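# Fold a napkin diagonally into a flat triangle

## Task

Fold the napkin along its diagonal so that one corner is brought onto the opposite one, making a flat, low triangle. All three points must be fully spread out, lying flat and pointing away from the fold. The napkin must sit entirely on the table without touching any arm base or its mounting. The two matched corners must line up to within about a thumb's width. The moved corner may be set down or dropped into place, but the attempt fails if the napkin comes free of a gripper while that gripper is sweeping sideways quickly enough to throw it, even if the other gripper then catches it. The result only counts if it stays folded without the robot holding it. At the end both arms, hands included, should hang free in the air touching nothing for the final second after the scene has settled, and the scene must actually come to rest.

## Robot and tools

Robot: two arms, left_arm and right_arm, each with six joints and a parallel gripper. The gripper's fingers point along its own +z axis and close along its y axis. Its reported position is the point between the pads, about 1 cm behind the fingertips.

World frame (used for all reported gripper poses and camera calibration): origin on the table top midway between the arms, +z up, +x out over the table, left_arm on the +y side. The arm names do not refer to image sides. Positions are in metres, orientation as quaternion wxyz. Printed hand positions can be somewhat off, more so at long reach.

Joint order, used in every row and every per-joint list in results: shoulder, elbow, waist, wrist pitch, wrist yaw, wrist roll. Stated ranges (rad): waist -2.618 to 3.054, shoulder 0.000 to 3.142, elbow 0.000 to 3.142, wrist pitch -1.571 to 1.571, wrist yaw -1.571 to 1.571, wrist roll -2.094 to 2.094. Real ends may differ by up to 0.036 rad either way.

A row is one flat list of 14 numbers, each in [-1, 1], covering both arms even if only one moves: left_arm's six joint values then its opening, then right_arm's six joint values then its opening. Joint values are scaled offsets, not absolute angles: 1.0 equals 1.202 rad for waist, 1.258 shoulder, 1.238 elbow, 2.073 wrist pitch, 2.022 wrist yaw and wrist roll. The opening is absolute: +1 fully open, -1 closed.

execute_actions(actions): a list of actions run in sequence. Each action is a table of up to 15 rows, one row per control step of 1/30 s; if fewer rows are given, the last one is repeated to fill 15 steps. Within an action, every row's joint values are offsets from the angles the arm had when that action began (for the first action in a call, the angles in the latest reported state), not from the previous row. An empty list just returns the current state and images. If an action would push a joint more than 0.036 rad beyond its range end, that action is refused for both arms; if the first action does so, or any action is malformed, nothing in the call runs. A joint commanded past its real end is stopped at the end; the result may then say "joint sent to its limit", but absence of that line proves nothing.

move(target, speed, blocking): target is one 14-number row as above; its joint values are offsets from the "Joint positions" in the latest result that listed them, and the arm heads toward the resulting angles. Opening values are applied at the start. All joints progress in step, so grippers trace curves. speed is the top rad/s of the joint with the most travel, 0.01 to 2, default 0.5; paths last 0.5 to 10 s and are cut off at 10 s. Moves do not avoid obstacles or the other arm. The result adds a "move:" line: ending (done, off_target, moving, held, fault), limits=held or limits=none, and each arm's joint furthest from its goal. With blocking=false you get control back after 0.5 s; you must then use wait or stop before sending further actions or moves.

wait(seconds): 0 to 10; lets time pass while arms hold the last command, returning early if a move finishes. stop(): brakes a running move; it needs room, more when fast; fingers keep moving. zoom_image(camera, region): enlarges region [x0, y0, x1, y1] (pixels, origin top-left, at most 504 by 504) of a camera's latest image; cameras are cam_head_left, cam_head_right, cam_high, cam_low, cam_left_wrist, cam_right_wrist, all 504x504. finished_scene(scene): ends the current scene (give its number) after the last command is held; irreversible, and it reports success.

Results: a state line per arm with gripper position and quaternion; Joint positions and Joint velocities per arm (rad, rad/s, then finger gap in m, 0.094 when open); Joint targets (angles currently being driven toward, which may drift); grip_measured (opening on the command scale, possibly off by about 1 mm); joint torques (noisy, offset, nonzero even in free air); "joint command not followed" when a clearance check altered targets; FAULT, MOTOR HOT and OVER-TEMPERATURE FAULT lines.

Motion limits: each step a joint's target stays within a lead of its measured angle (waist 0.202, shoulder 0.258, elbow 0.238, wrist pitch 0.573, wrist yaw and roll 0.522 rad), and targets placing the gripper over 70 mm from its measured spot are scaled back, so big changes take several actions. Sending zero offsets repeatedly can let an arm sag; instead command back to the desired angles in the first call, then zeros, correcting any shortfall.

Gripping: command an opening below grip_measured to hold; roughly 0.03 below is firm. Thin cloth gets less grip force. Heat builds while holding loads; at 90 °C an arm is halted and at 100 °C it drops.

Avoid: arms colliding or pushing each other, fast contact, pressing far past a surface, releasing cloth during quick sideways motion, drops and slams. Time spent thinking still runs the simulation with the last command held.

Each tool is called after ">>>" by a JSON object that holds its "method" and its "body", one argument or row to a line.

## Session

>>> {"method": "execute_actions", "body": {
  "actions": []
}}

Scene clock: 0.00 s.
left_arm: end_effector_position=(+0.3885, +0.1544, +0.1344) grip_measured=-0.974 end_effector_quat_wxyz=(+0.304, +0.245, +0.918, -0.072) | right_arm: end_effector_position=(+0.3628, -0.3766, +0.4016) grip_measured=+1.000 end_effector_quat_wxyz=(+0.702, +0.007, +0.712, -0.013)
Joint names: [shoulder, elbow, waist, wrist pitch, wrist yaw, wrist roll]
Joint positions: left_arm=[ 1.661  1.233 -0.329 -0.509  0.056  0.106  0.001] | right_arm=[ 1.051  1.04   0.005 -0.003  0.006 -0.009  0.094]
Joint velocities: left_arm=[ 0.017  0.007 -0.017  0.007  0.007 -0.037  0.001] | right_arm=[ 0.002 -0.007  0.012 -0.007  0.037  0.007  0.   ]
Joint torques (N m, as the arm reports them, + toward a larger angle): no reading
Joint targets: left_arm=[1.645 1.247 -0.329 -0.499 0.058 0.106] | right_arm=[1.042 1.055 0.005 0.006 0.006 -0.010]
camera_calibration (this result's frames):
cam_left_wrist: T_world_to_cam=[[-0.59155, -0.806176, -0.0122083, 0.351681], [-0.786566, 0.580355, -0.210956, 0.288853], [0.177153, -0.115189, -0.977419, 0.204726], [0, 0, 0, 1]] pos_world=[0.398971, 0.139461, 0.265331]

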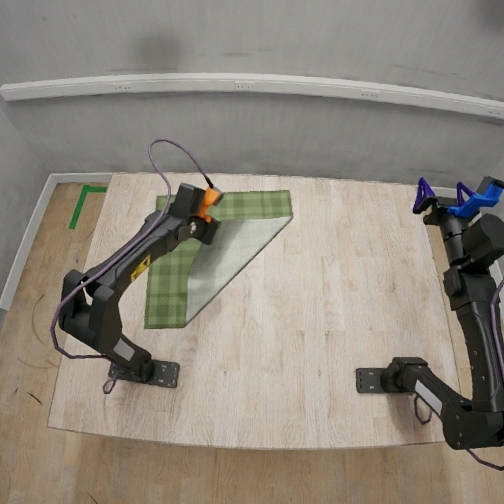

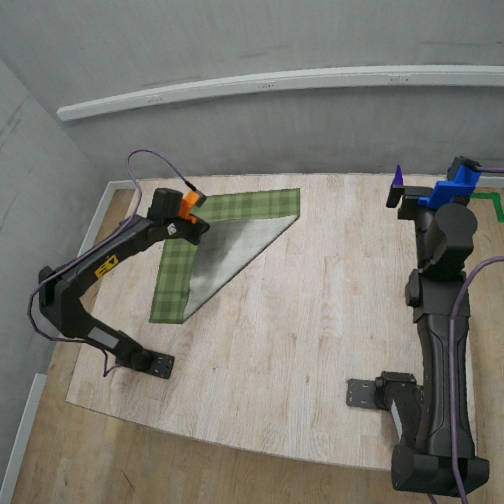

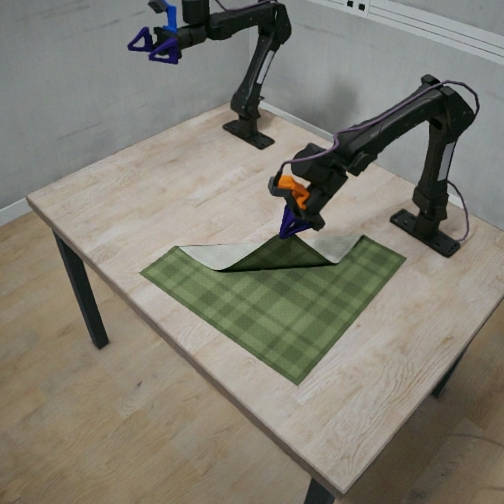

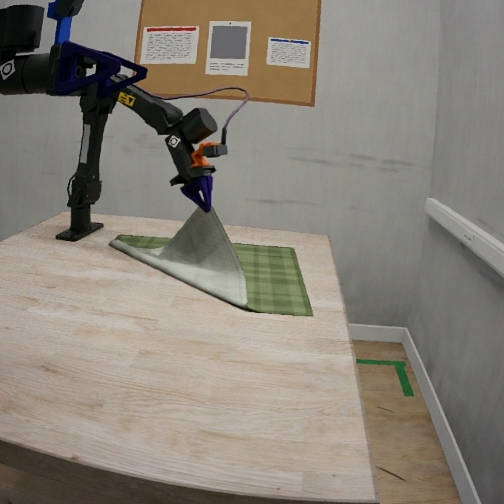

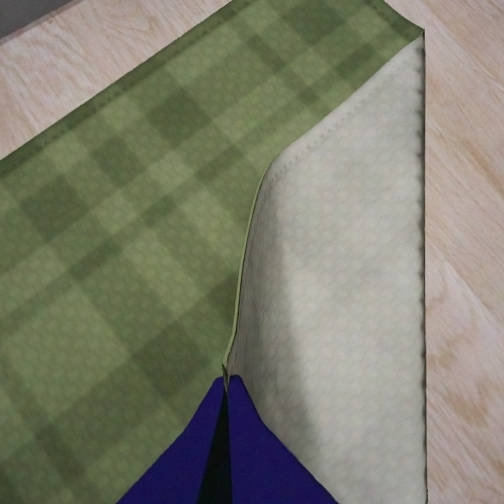

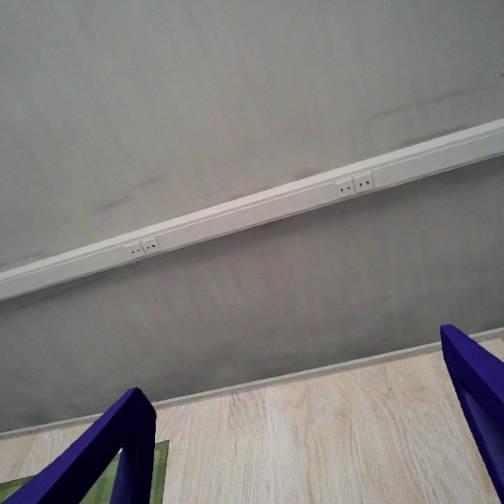

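>>> {"method": "zoom_image", "body": {
  "camera": "cam_head_left",
  "region": [130, 170, 310, 340]
}}

>>> {"method": "zoom_image", "body": {
  "camera": "cam_high",
  "region": [130, 190, 420, 400]
}}

>>> {"method": "zoom_image", "body": {
  "camera": "cam_high",
  "region": [250, 190, 330, 270]
}}

Region (130, 170, 310, 340) of cam_head_left's 504x504 image, scaled by 2.800, with more detail than that image has.

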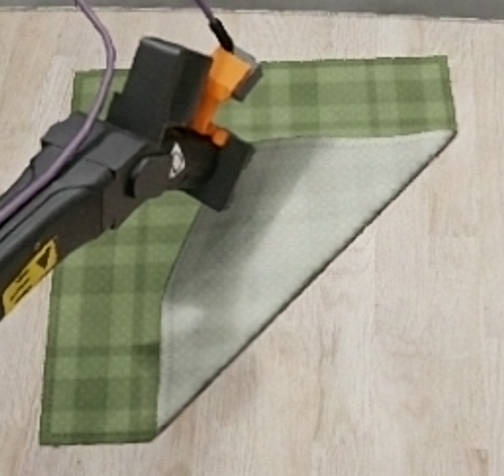

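Region (130, 190, 420, 400) of cam_high's 504x504 image, scaled by 1.738, with more detail than that image has; it fills the top 365 rows of this view, and the rest is white.

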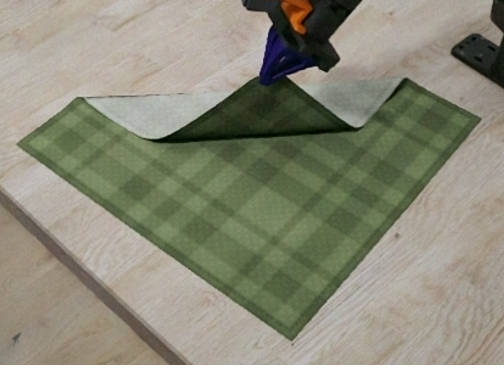

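Region (250, 190, 330, 270) of cam_high's 504x504 image, scaled by 6.300, with more detail than that image has.

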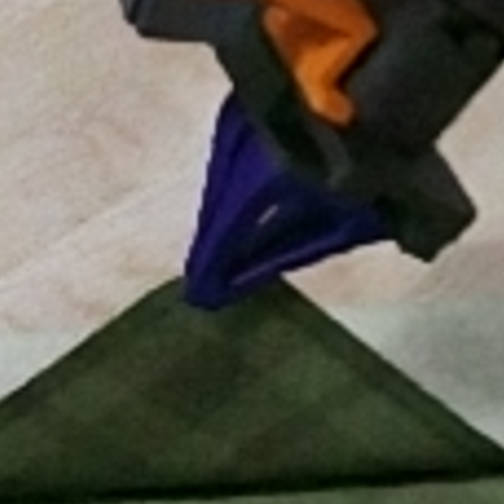

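>>> {"method": "move", "body": {
  "target": [0.5558,0.599,0.4506,-0.0716,0.1943,0.2973,-1,-0.007,0.012,0,0.004,0,0,1],
  "speed": 0.45
}}

>>> {"method": "zoom_image", "body": {
  "camera": "cam_head_left",
  "region": [130, 170, 310, 340]
}}

>>> {"method": "zoom_image", "body": {
  "camera": "cam_high",
  "region": [130, 190, 420, 400]
}}

Scene clock: 3.73 s.
left_arm: end_effector_position=(+0.5550, +0.3434, +0.0470) grip_measured=-0.974 end_effector_quat_wxyz=(+0.296, +0.307, +0.900, -0.093) | right_arm: end_effector_position=(+0.3628, -0.3766, +0.4016) grip_measured=+1.000 end_effector_quat_wxyz=(+0.702, +0.007, +0.712, -0.013)
Joint names: [shoulder, elbow, waist, wrist pitch, wrist yaw, wrist roll]
Joint positions: left_arm=[ 2.367  1.927  0.217 -0.653  0.428  0.7    0.001] | right_arm=[ 1.051  1.04   0.005 -0.003  0.006 -0.009  0.094]
Joint velocities: left_arm=[-0.002 -0.002 -0.002 -0.066  0.051  0.007  0.001] | right_arm=[ 0.012  0.002 -0.007 -0.022 -0.007  0.022  0.   ]
Joint torques (N m, as the arm reports them, + toward a larger angle): left_arm=[-15.52   8.64  -0.39   0.75   0.45   0.08] | right_arm=[-2.93  6.72  0.02  1.52 -0.01  0.01]
Joint targets: left_arm=[2.360 1.974 0.212 -0.657 0.449 0.708] | right_arm=[1.042 1.055 0.005 0.006 0.006 -0.009]
move: off_target (left_arm); limits=none; left_arm: farthest joint: the elbow, 0.047 radians from its target (0.742 radians at the start); right_arm: farthest joint: the elbow, 0.015 radians from its target (0.015 radians at the start)
camera_calibration (this result's frames):
cam_left_wrist: T_world_to_cam=[[-0.695827, -0.718161, -0.00834854, 0.628997], [-0.70156, 0.682139, -0.206158, 0.209311], [0.153749, -0.137593, -0.978483, 0.132317], [0, 0, 0, 1]] pos_world=[0.564174, 0.327148, 0.177872]

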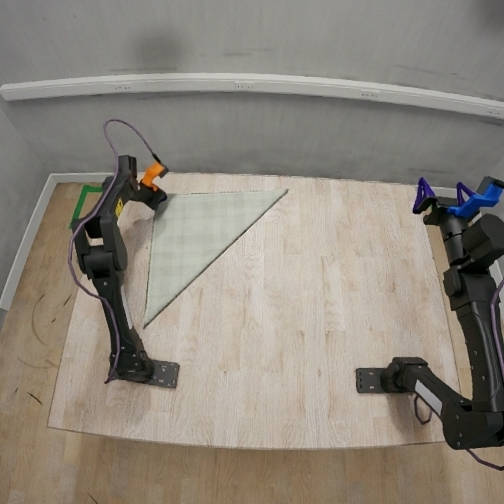

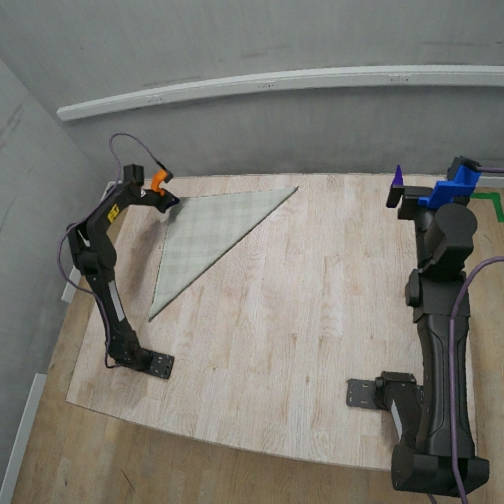

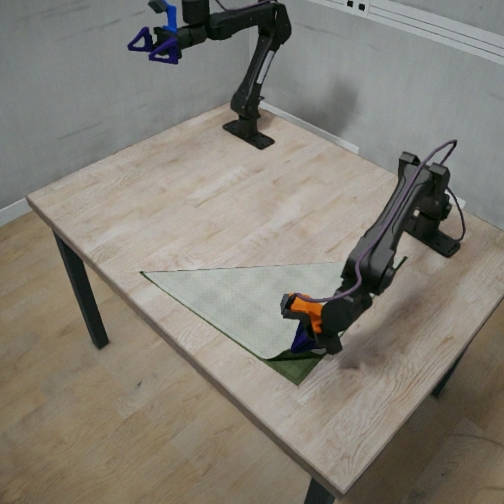

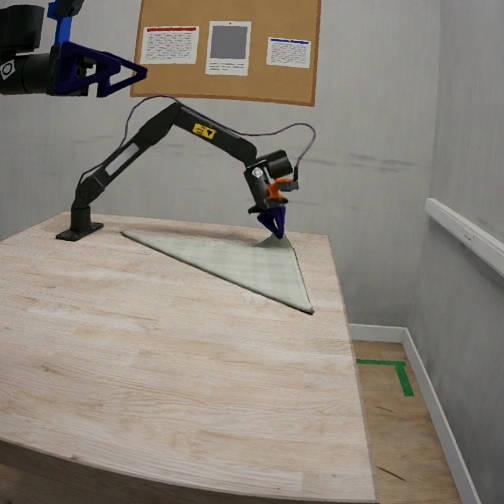

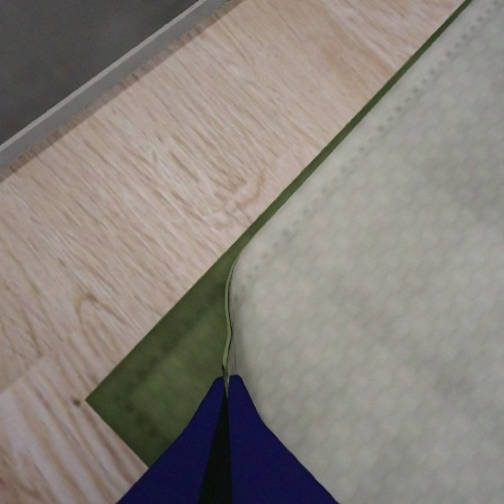

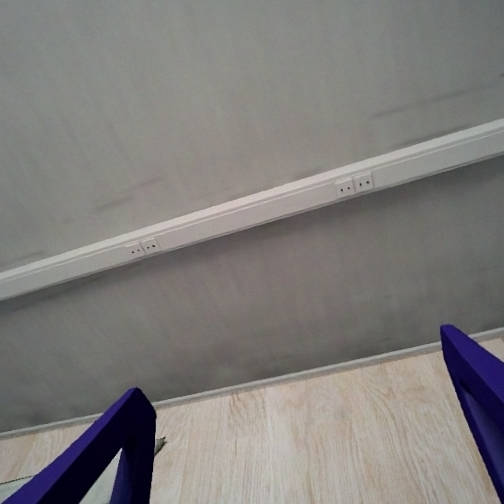

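Region (130, 170, 310, 340) of cam_head_left's 504x504 image, scaled by 2.800, with more detail than that image has.

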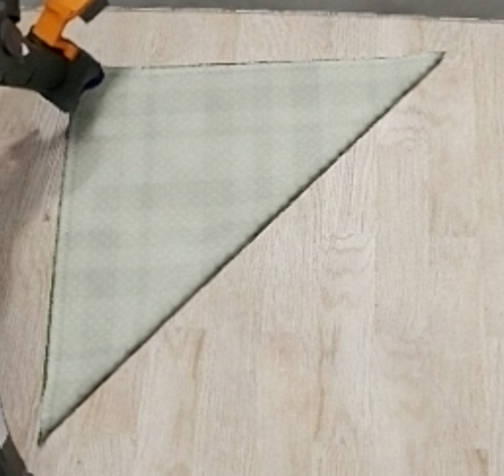

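Region (130, 190, 420, 400) of cam_high's 504x504 image, scaled by 1.738, with more detail than that image has; it fills the top 365 rows of this view, and the rest is white.

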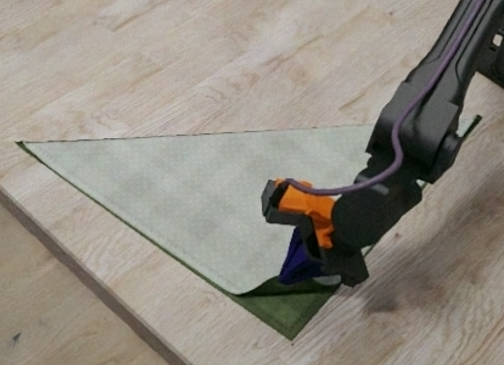

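>>> {"method": "move", "body": {
  "target": [0.0628,0.1257,0.0258,-0.0196,0.0158,0.0153,-1,-0.007,0.012,0,0.004,0,0,1],
  "speed": 0.3
}}

>>> {"method": "zoom_image", "body": {
  "camera": "cam_high",
  "region": [130, 190, 420, 400]
}}

Scene clock: 5.43 s.
left_arm: end_effector_position=(+0.5699, +0.3585, +0.0422) grip_measured=-0.974 end_effector_quat_wxyz=(+0.301, +0.307, +0.898, -0.090) | right_arm: end_effector_position=(+0.3628, -0.3766, +0.4016) grip_measured=+1.000 end_effector_quat_wxyz=(+0.702, +0.007, +0.712, -0.013)
Joint names: [shoulder, elbow, waist, wrist pitch, wrist yaw, wrist roll]
Joint positions: left_arm=[ 2.444  2.042  0.242 -0.689  0.44   0.724  0.001] | right_arm=[ 1.051  1.04   0.005 -0.003  0.006 -0.009  0.094]
Joint velocities: left_arm=[-0.007 -0.002 -0.022 -0.051 -0.022  0.066  0.   ] | right_arm=[ 0.012 -0.002 -0.007 -0.081 -0.007 -0.007  0.   ]
Joint torques (N m, as the arm reports them, + toward a larger angle): left_arm=[-15.31   8.25   0.61   0.75   0.44   0.07] | right_arm=[-2.92  6.73  0.01  1.52 -0.01  0.01]
Joint targets: left_arm=[2.446 2.083 0.248 -0.694 0.460 0.731] | right_arm=[1.042 1.055 0.005 0.006 0.006 -0.009]
move: off_target (left_arm); limits=none; left_arm: farthest joint: the elbow, 0.041 radians from its target (0.155 radians at the start); right_arm: farthest joint: the elbow, 0.015 radians from its target (0.015 radians at the start)
camera_calibration (this result's frames):
cam_left_wrist: T_world_to_cam=[[-0.695191, -0.71862, -0.0171829, 0.650293], [-0.69963, 0.68192, -0.213312, 0.207788], [0.165008, -0.136271, -0.976833, 0.120396], [0, 0, 0, 1]] pos_world=[0.577586, 0.342026, 0.173104]

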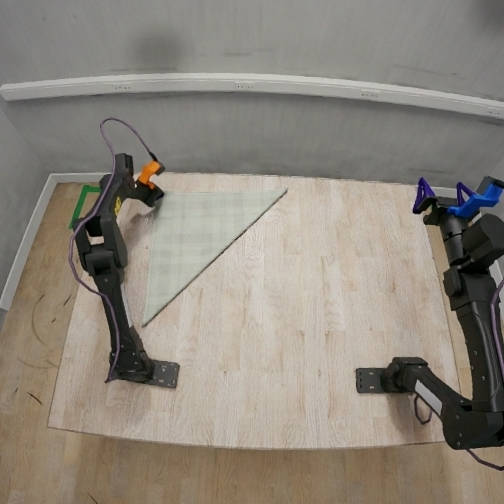

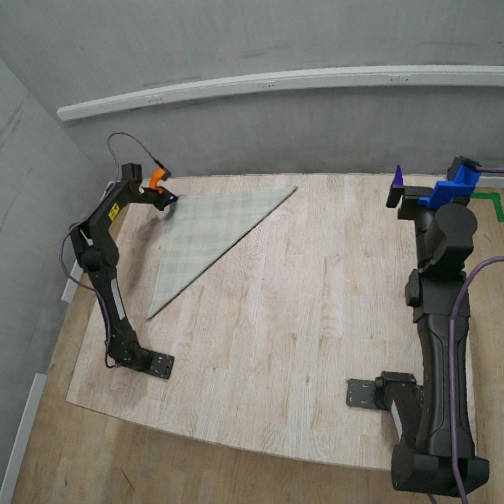

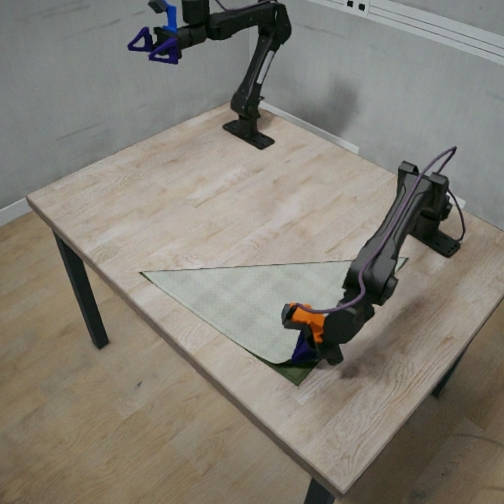

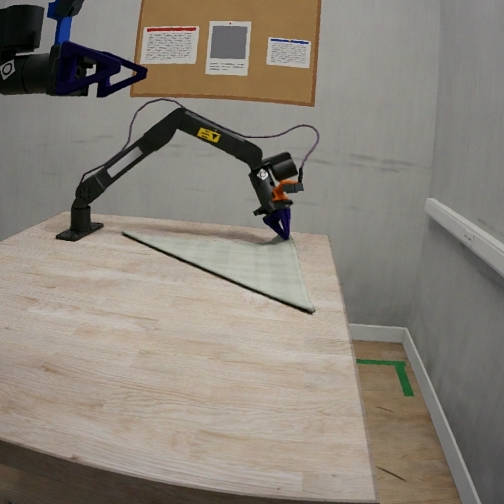

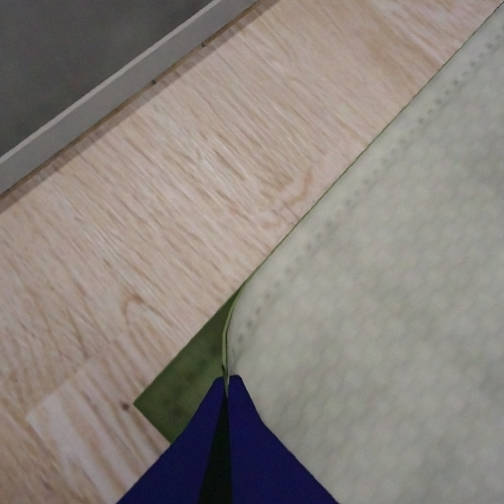

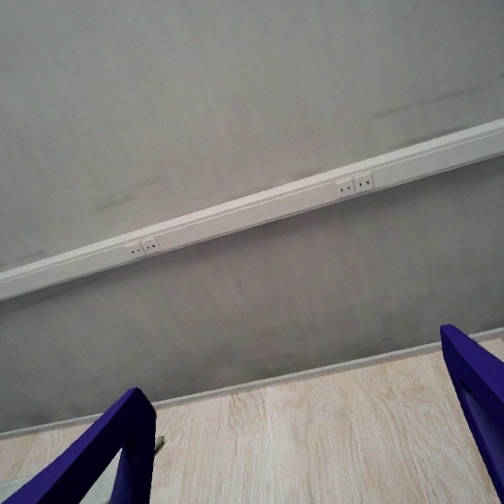

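Region (130, 190, 420, 400) of cam_high's 504x504 image, scaled by 1.738, with more detail than that image has; it fills the top 365 rows of this view, and the rest is white.

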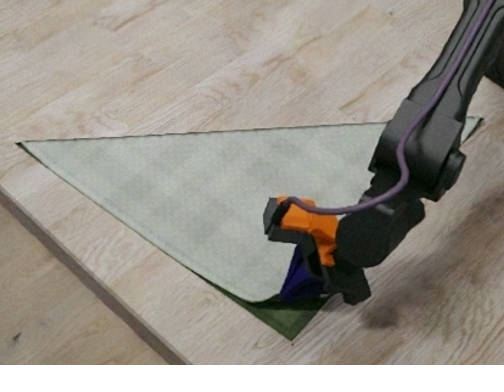

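Aligned. Releasing while stationary.

>>> {"method": "execute_actions", "body": {
  "actions": [
    [[0.0016,0.033,0.005,-0.0024,0.0099,0.0035,-0.9,-0.007,0.012,0,0.004,0,0,1],[0.0016,0.033,0.005,-0.0024,0.0099,0.0035,-0.8,-0.007,0.012,0,0.004,0,0,1],[0.0016,0.033,0.005,-0.0024,0.0099,0.0035,-0.6,-0.007,0.012,0,0.004,0,0,1],[0.0016,0.033,0.005,-0.0024,0.0099,0.0035,-0.3,-0.007,0.012,0,0.004,0,0,1],[0.0016,0.033,0.005,-0.0024,0.0099,0.0035,0.1,-0.007,0.012,0,0.004,0,0,1],[0.0016,0.033,0.005,-0.0024,0.0099,0.0035,0.5,-0.007,0.012,0,0.004,0,0,1],[0.0016,0.033,0.005,-0.0024,0.0099,0.0035,1,-0.007,0.012,0,0.004,0,0,1]]
  ]
}}

Scene clock: 6.10 s.
left_arm: end_effector_position=(+0.5699, +0.3584, +0.0422) grip_measured=+1.000 end_effector_quat_wxyz=(+0.301, +0.307, +0.898, -0.090) | right_arm: end_effector_position=(+0.3628, -0.3766, +0.4016) grip_measured=+1.000 end_effector_quat_wxyz=(+0.702, +0.007, +0.712, -0.013)
Joint names: [shoulder, elbow, waist, wrist pitch, wrist yaw, wrist roll]
Joint positions: left_arm=[ 2.444  2.042  0.242 -0.689  0.44   0.724  0.094] | right_arm=[ 1.051  1.04   0.005 -0.003  0.006 -0.009  0.094]
Joint velocities: left_arm=[ 0.007 -0.012  0.022 -0.051  0.037  0.022  0.   ] | right_arm=[-0.022  0.012  0.007 -0.066 -0.007  0.037  0.   ]
Joint torques (N m, as the arm reports them, + toward a larger angle): left_arm=[-15.28   8.25   0.6    0.72   0.45   0.07] | right_arm=[-2.92  6.73  0.02  1.51 -0.01  0.01]
Joint targets: left_arm=[2.446 2.083 0.248 -0.694 0.460 0.731] | right_arm=[1.042 1.055 0.005 0.006 0.006 -0.009]
camera_calibration (this result's frames):
cam_left_wrist: T_world_to_cam=[[-0.695534, -0.718287, -0.0172091, 0.650324], [-0.699261, 0.682226, -0.213547, 0.207524], [0.165128, -0.136495, -0.976781, 0.120422], [0, 0, 0, 1]] pos_world=[0.577551, 0.341979, 0.173134]

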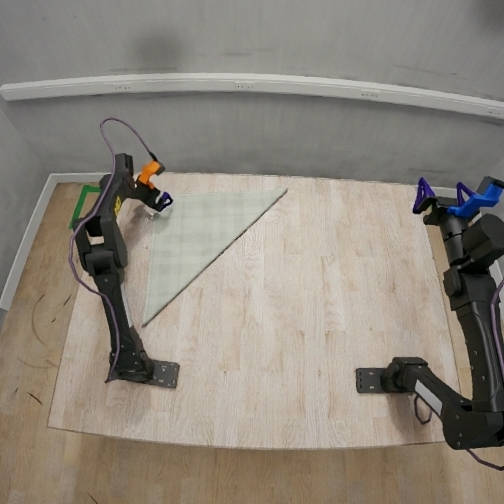

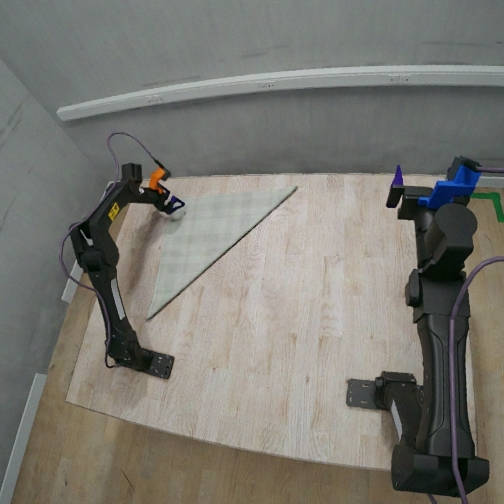

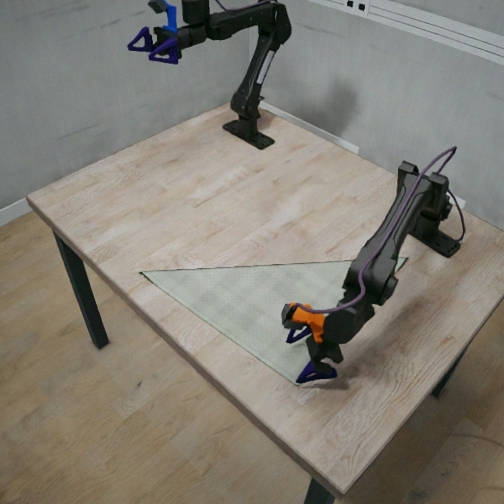

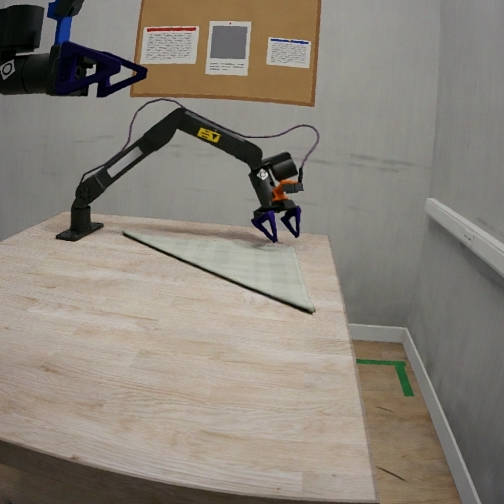

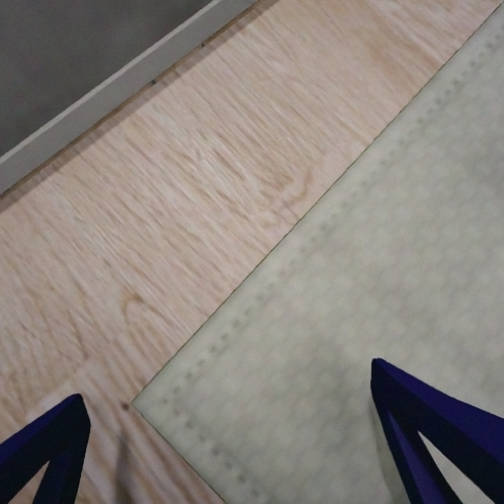

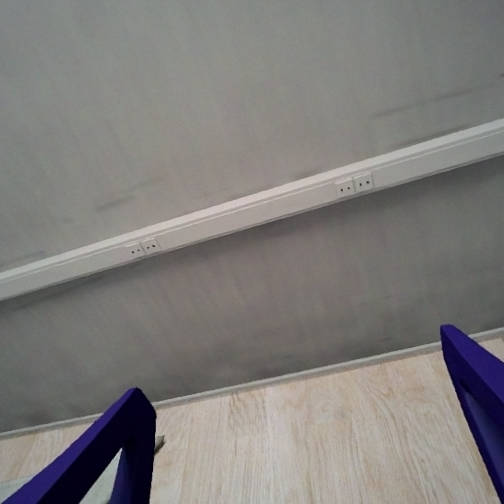

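>>> {"method": "zoom_image", "body": {
  "camera": "cam_low",
  "region": [230, 190, 330, 270]
}}

Region (230, 190, 330, 270) of cam_low's 504x504 image, scaled by 5.040, with more detail than that image has; it fills the top 403 rows of this view, and the rest is white.

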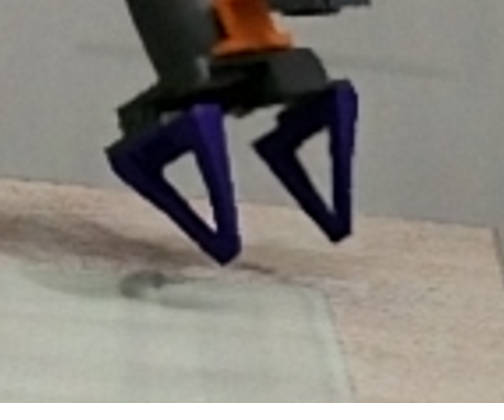

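The gripper is clear of the napkin and the table.

>>> {"method": "finished_scene", "body": {
  "scene": 2
}}

The scene is finished: the task was done.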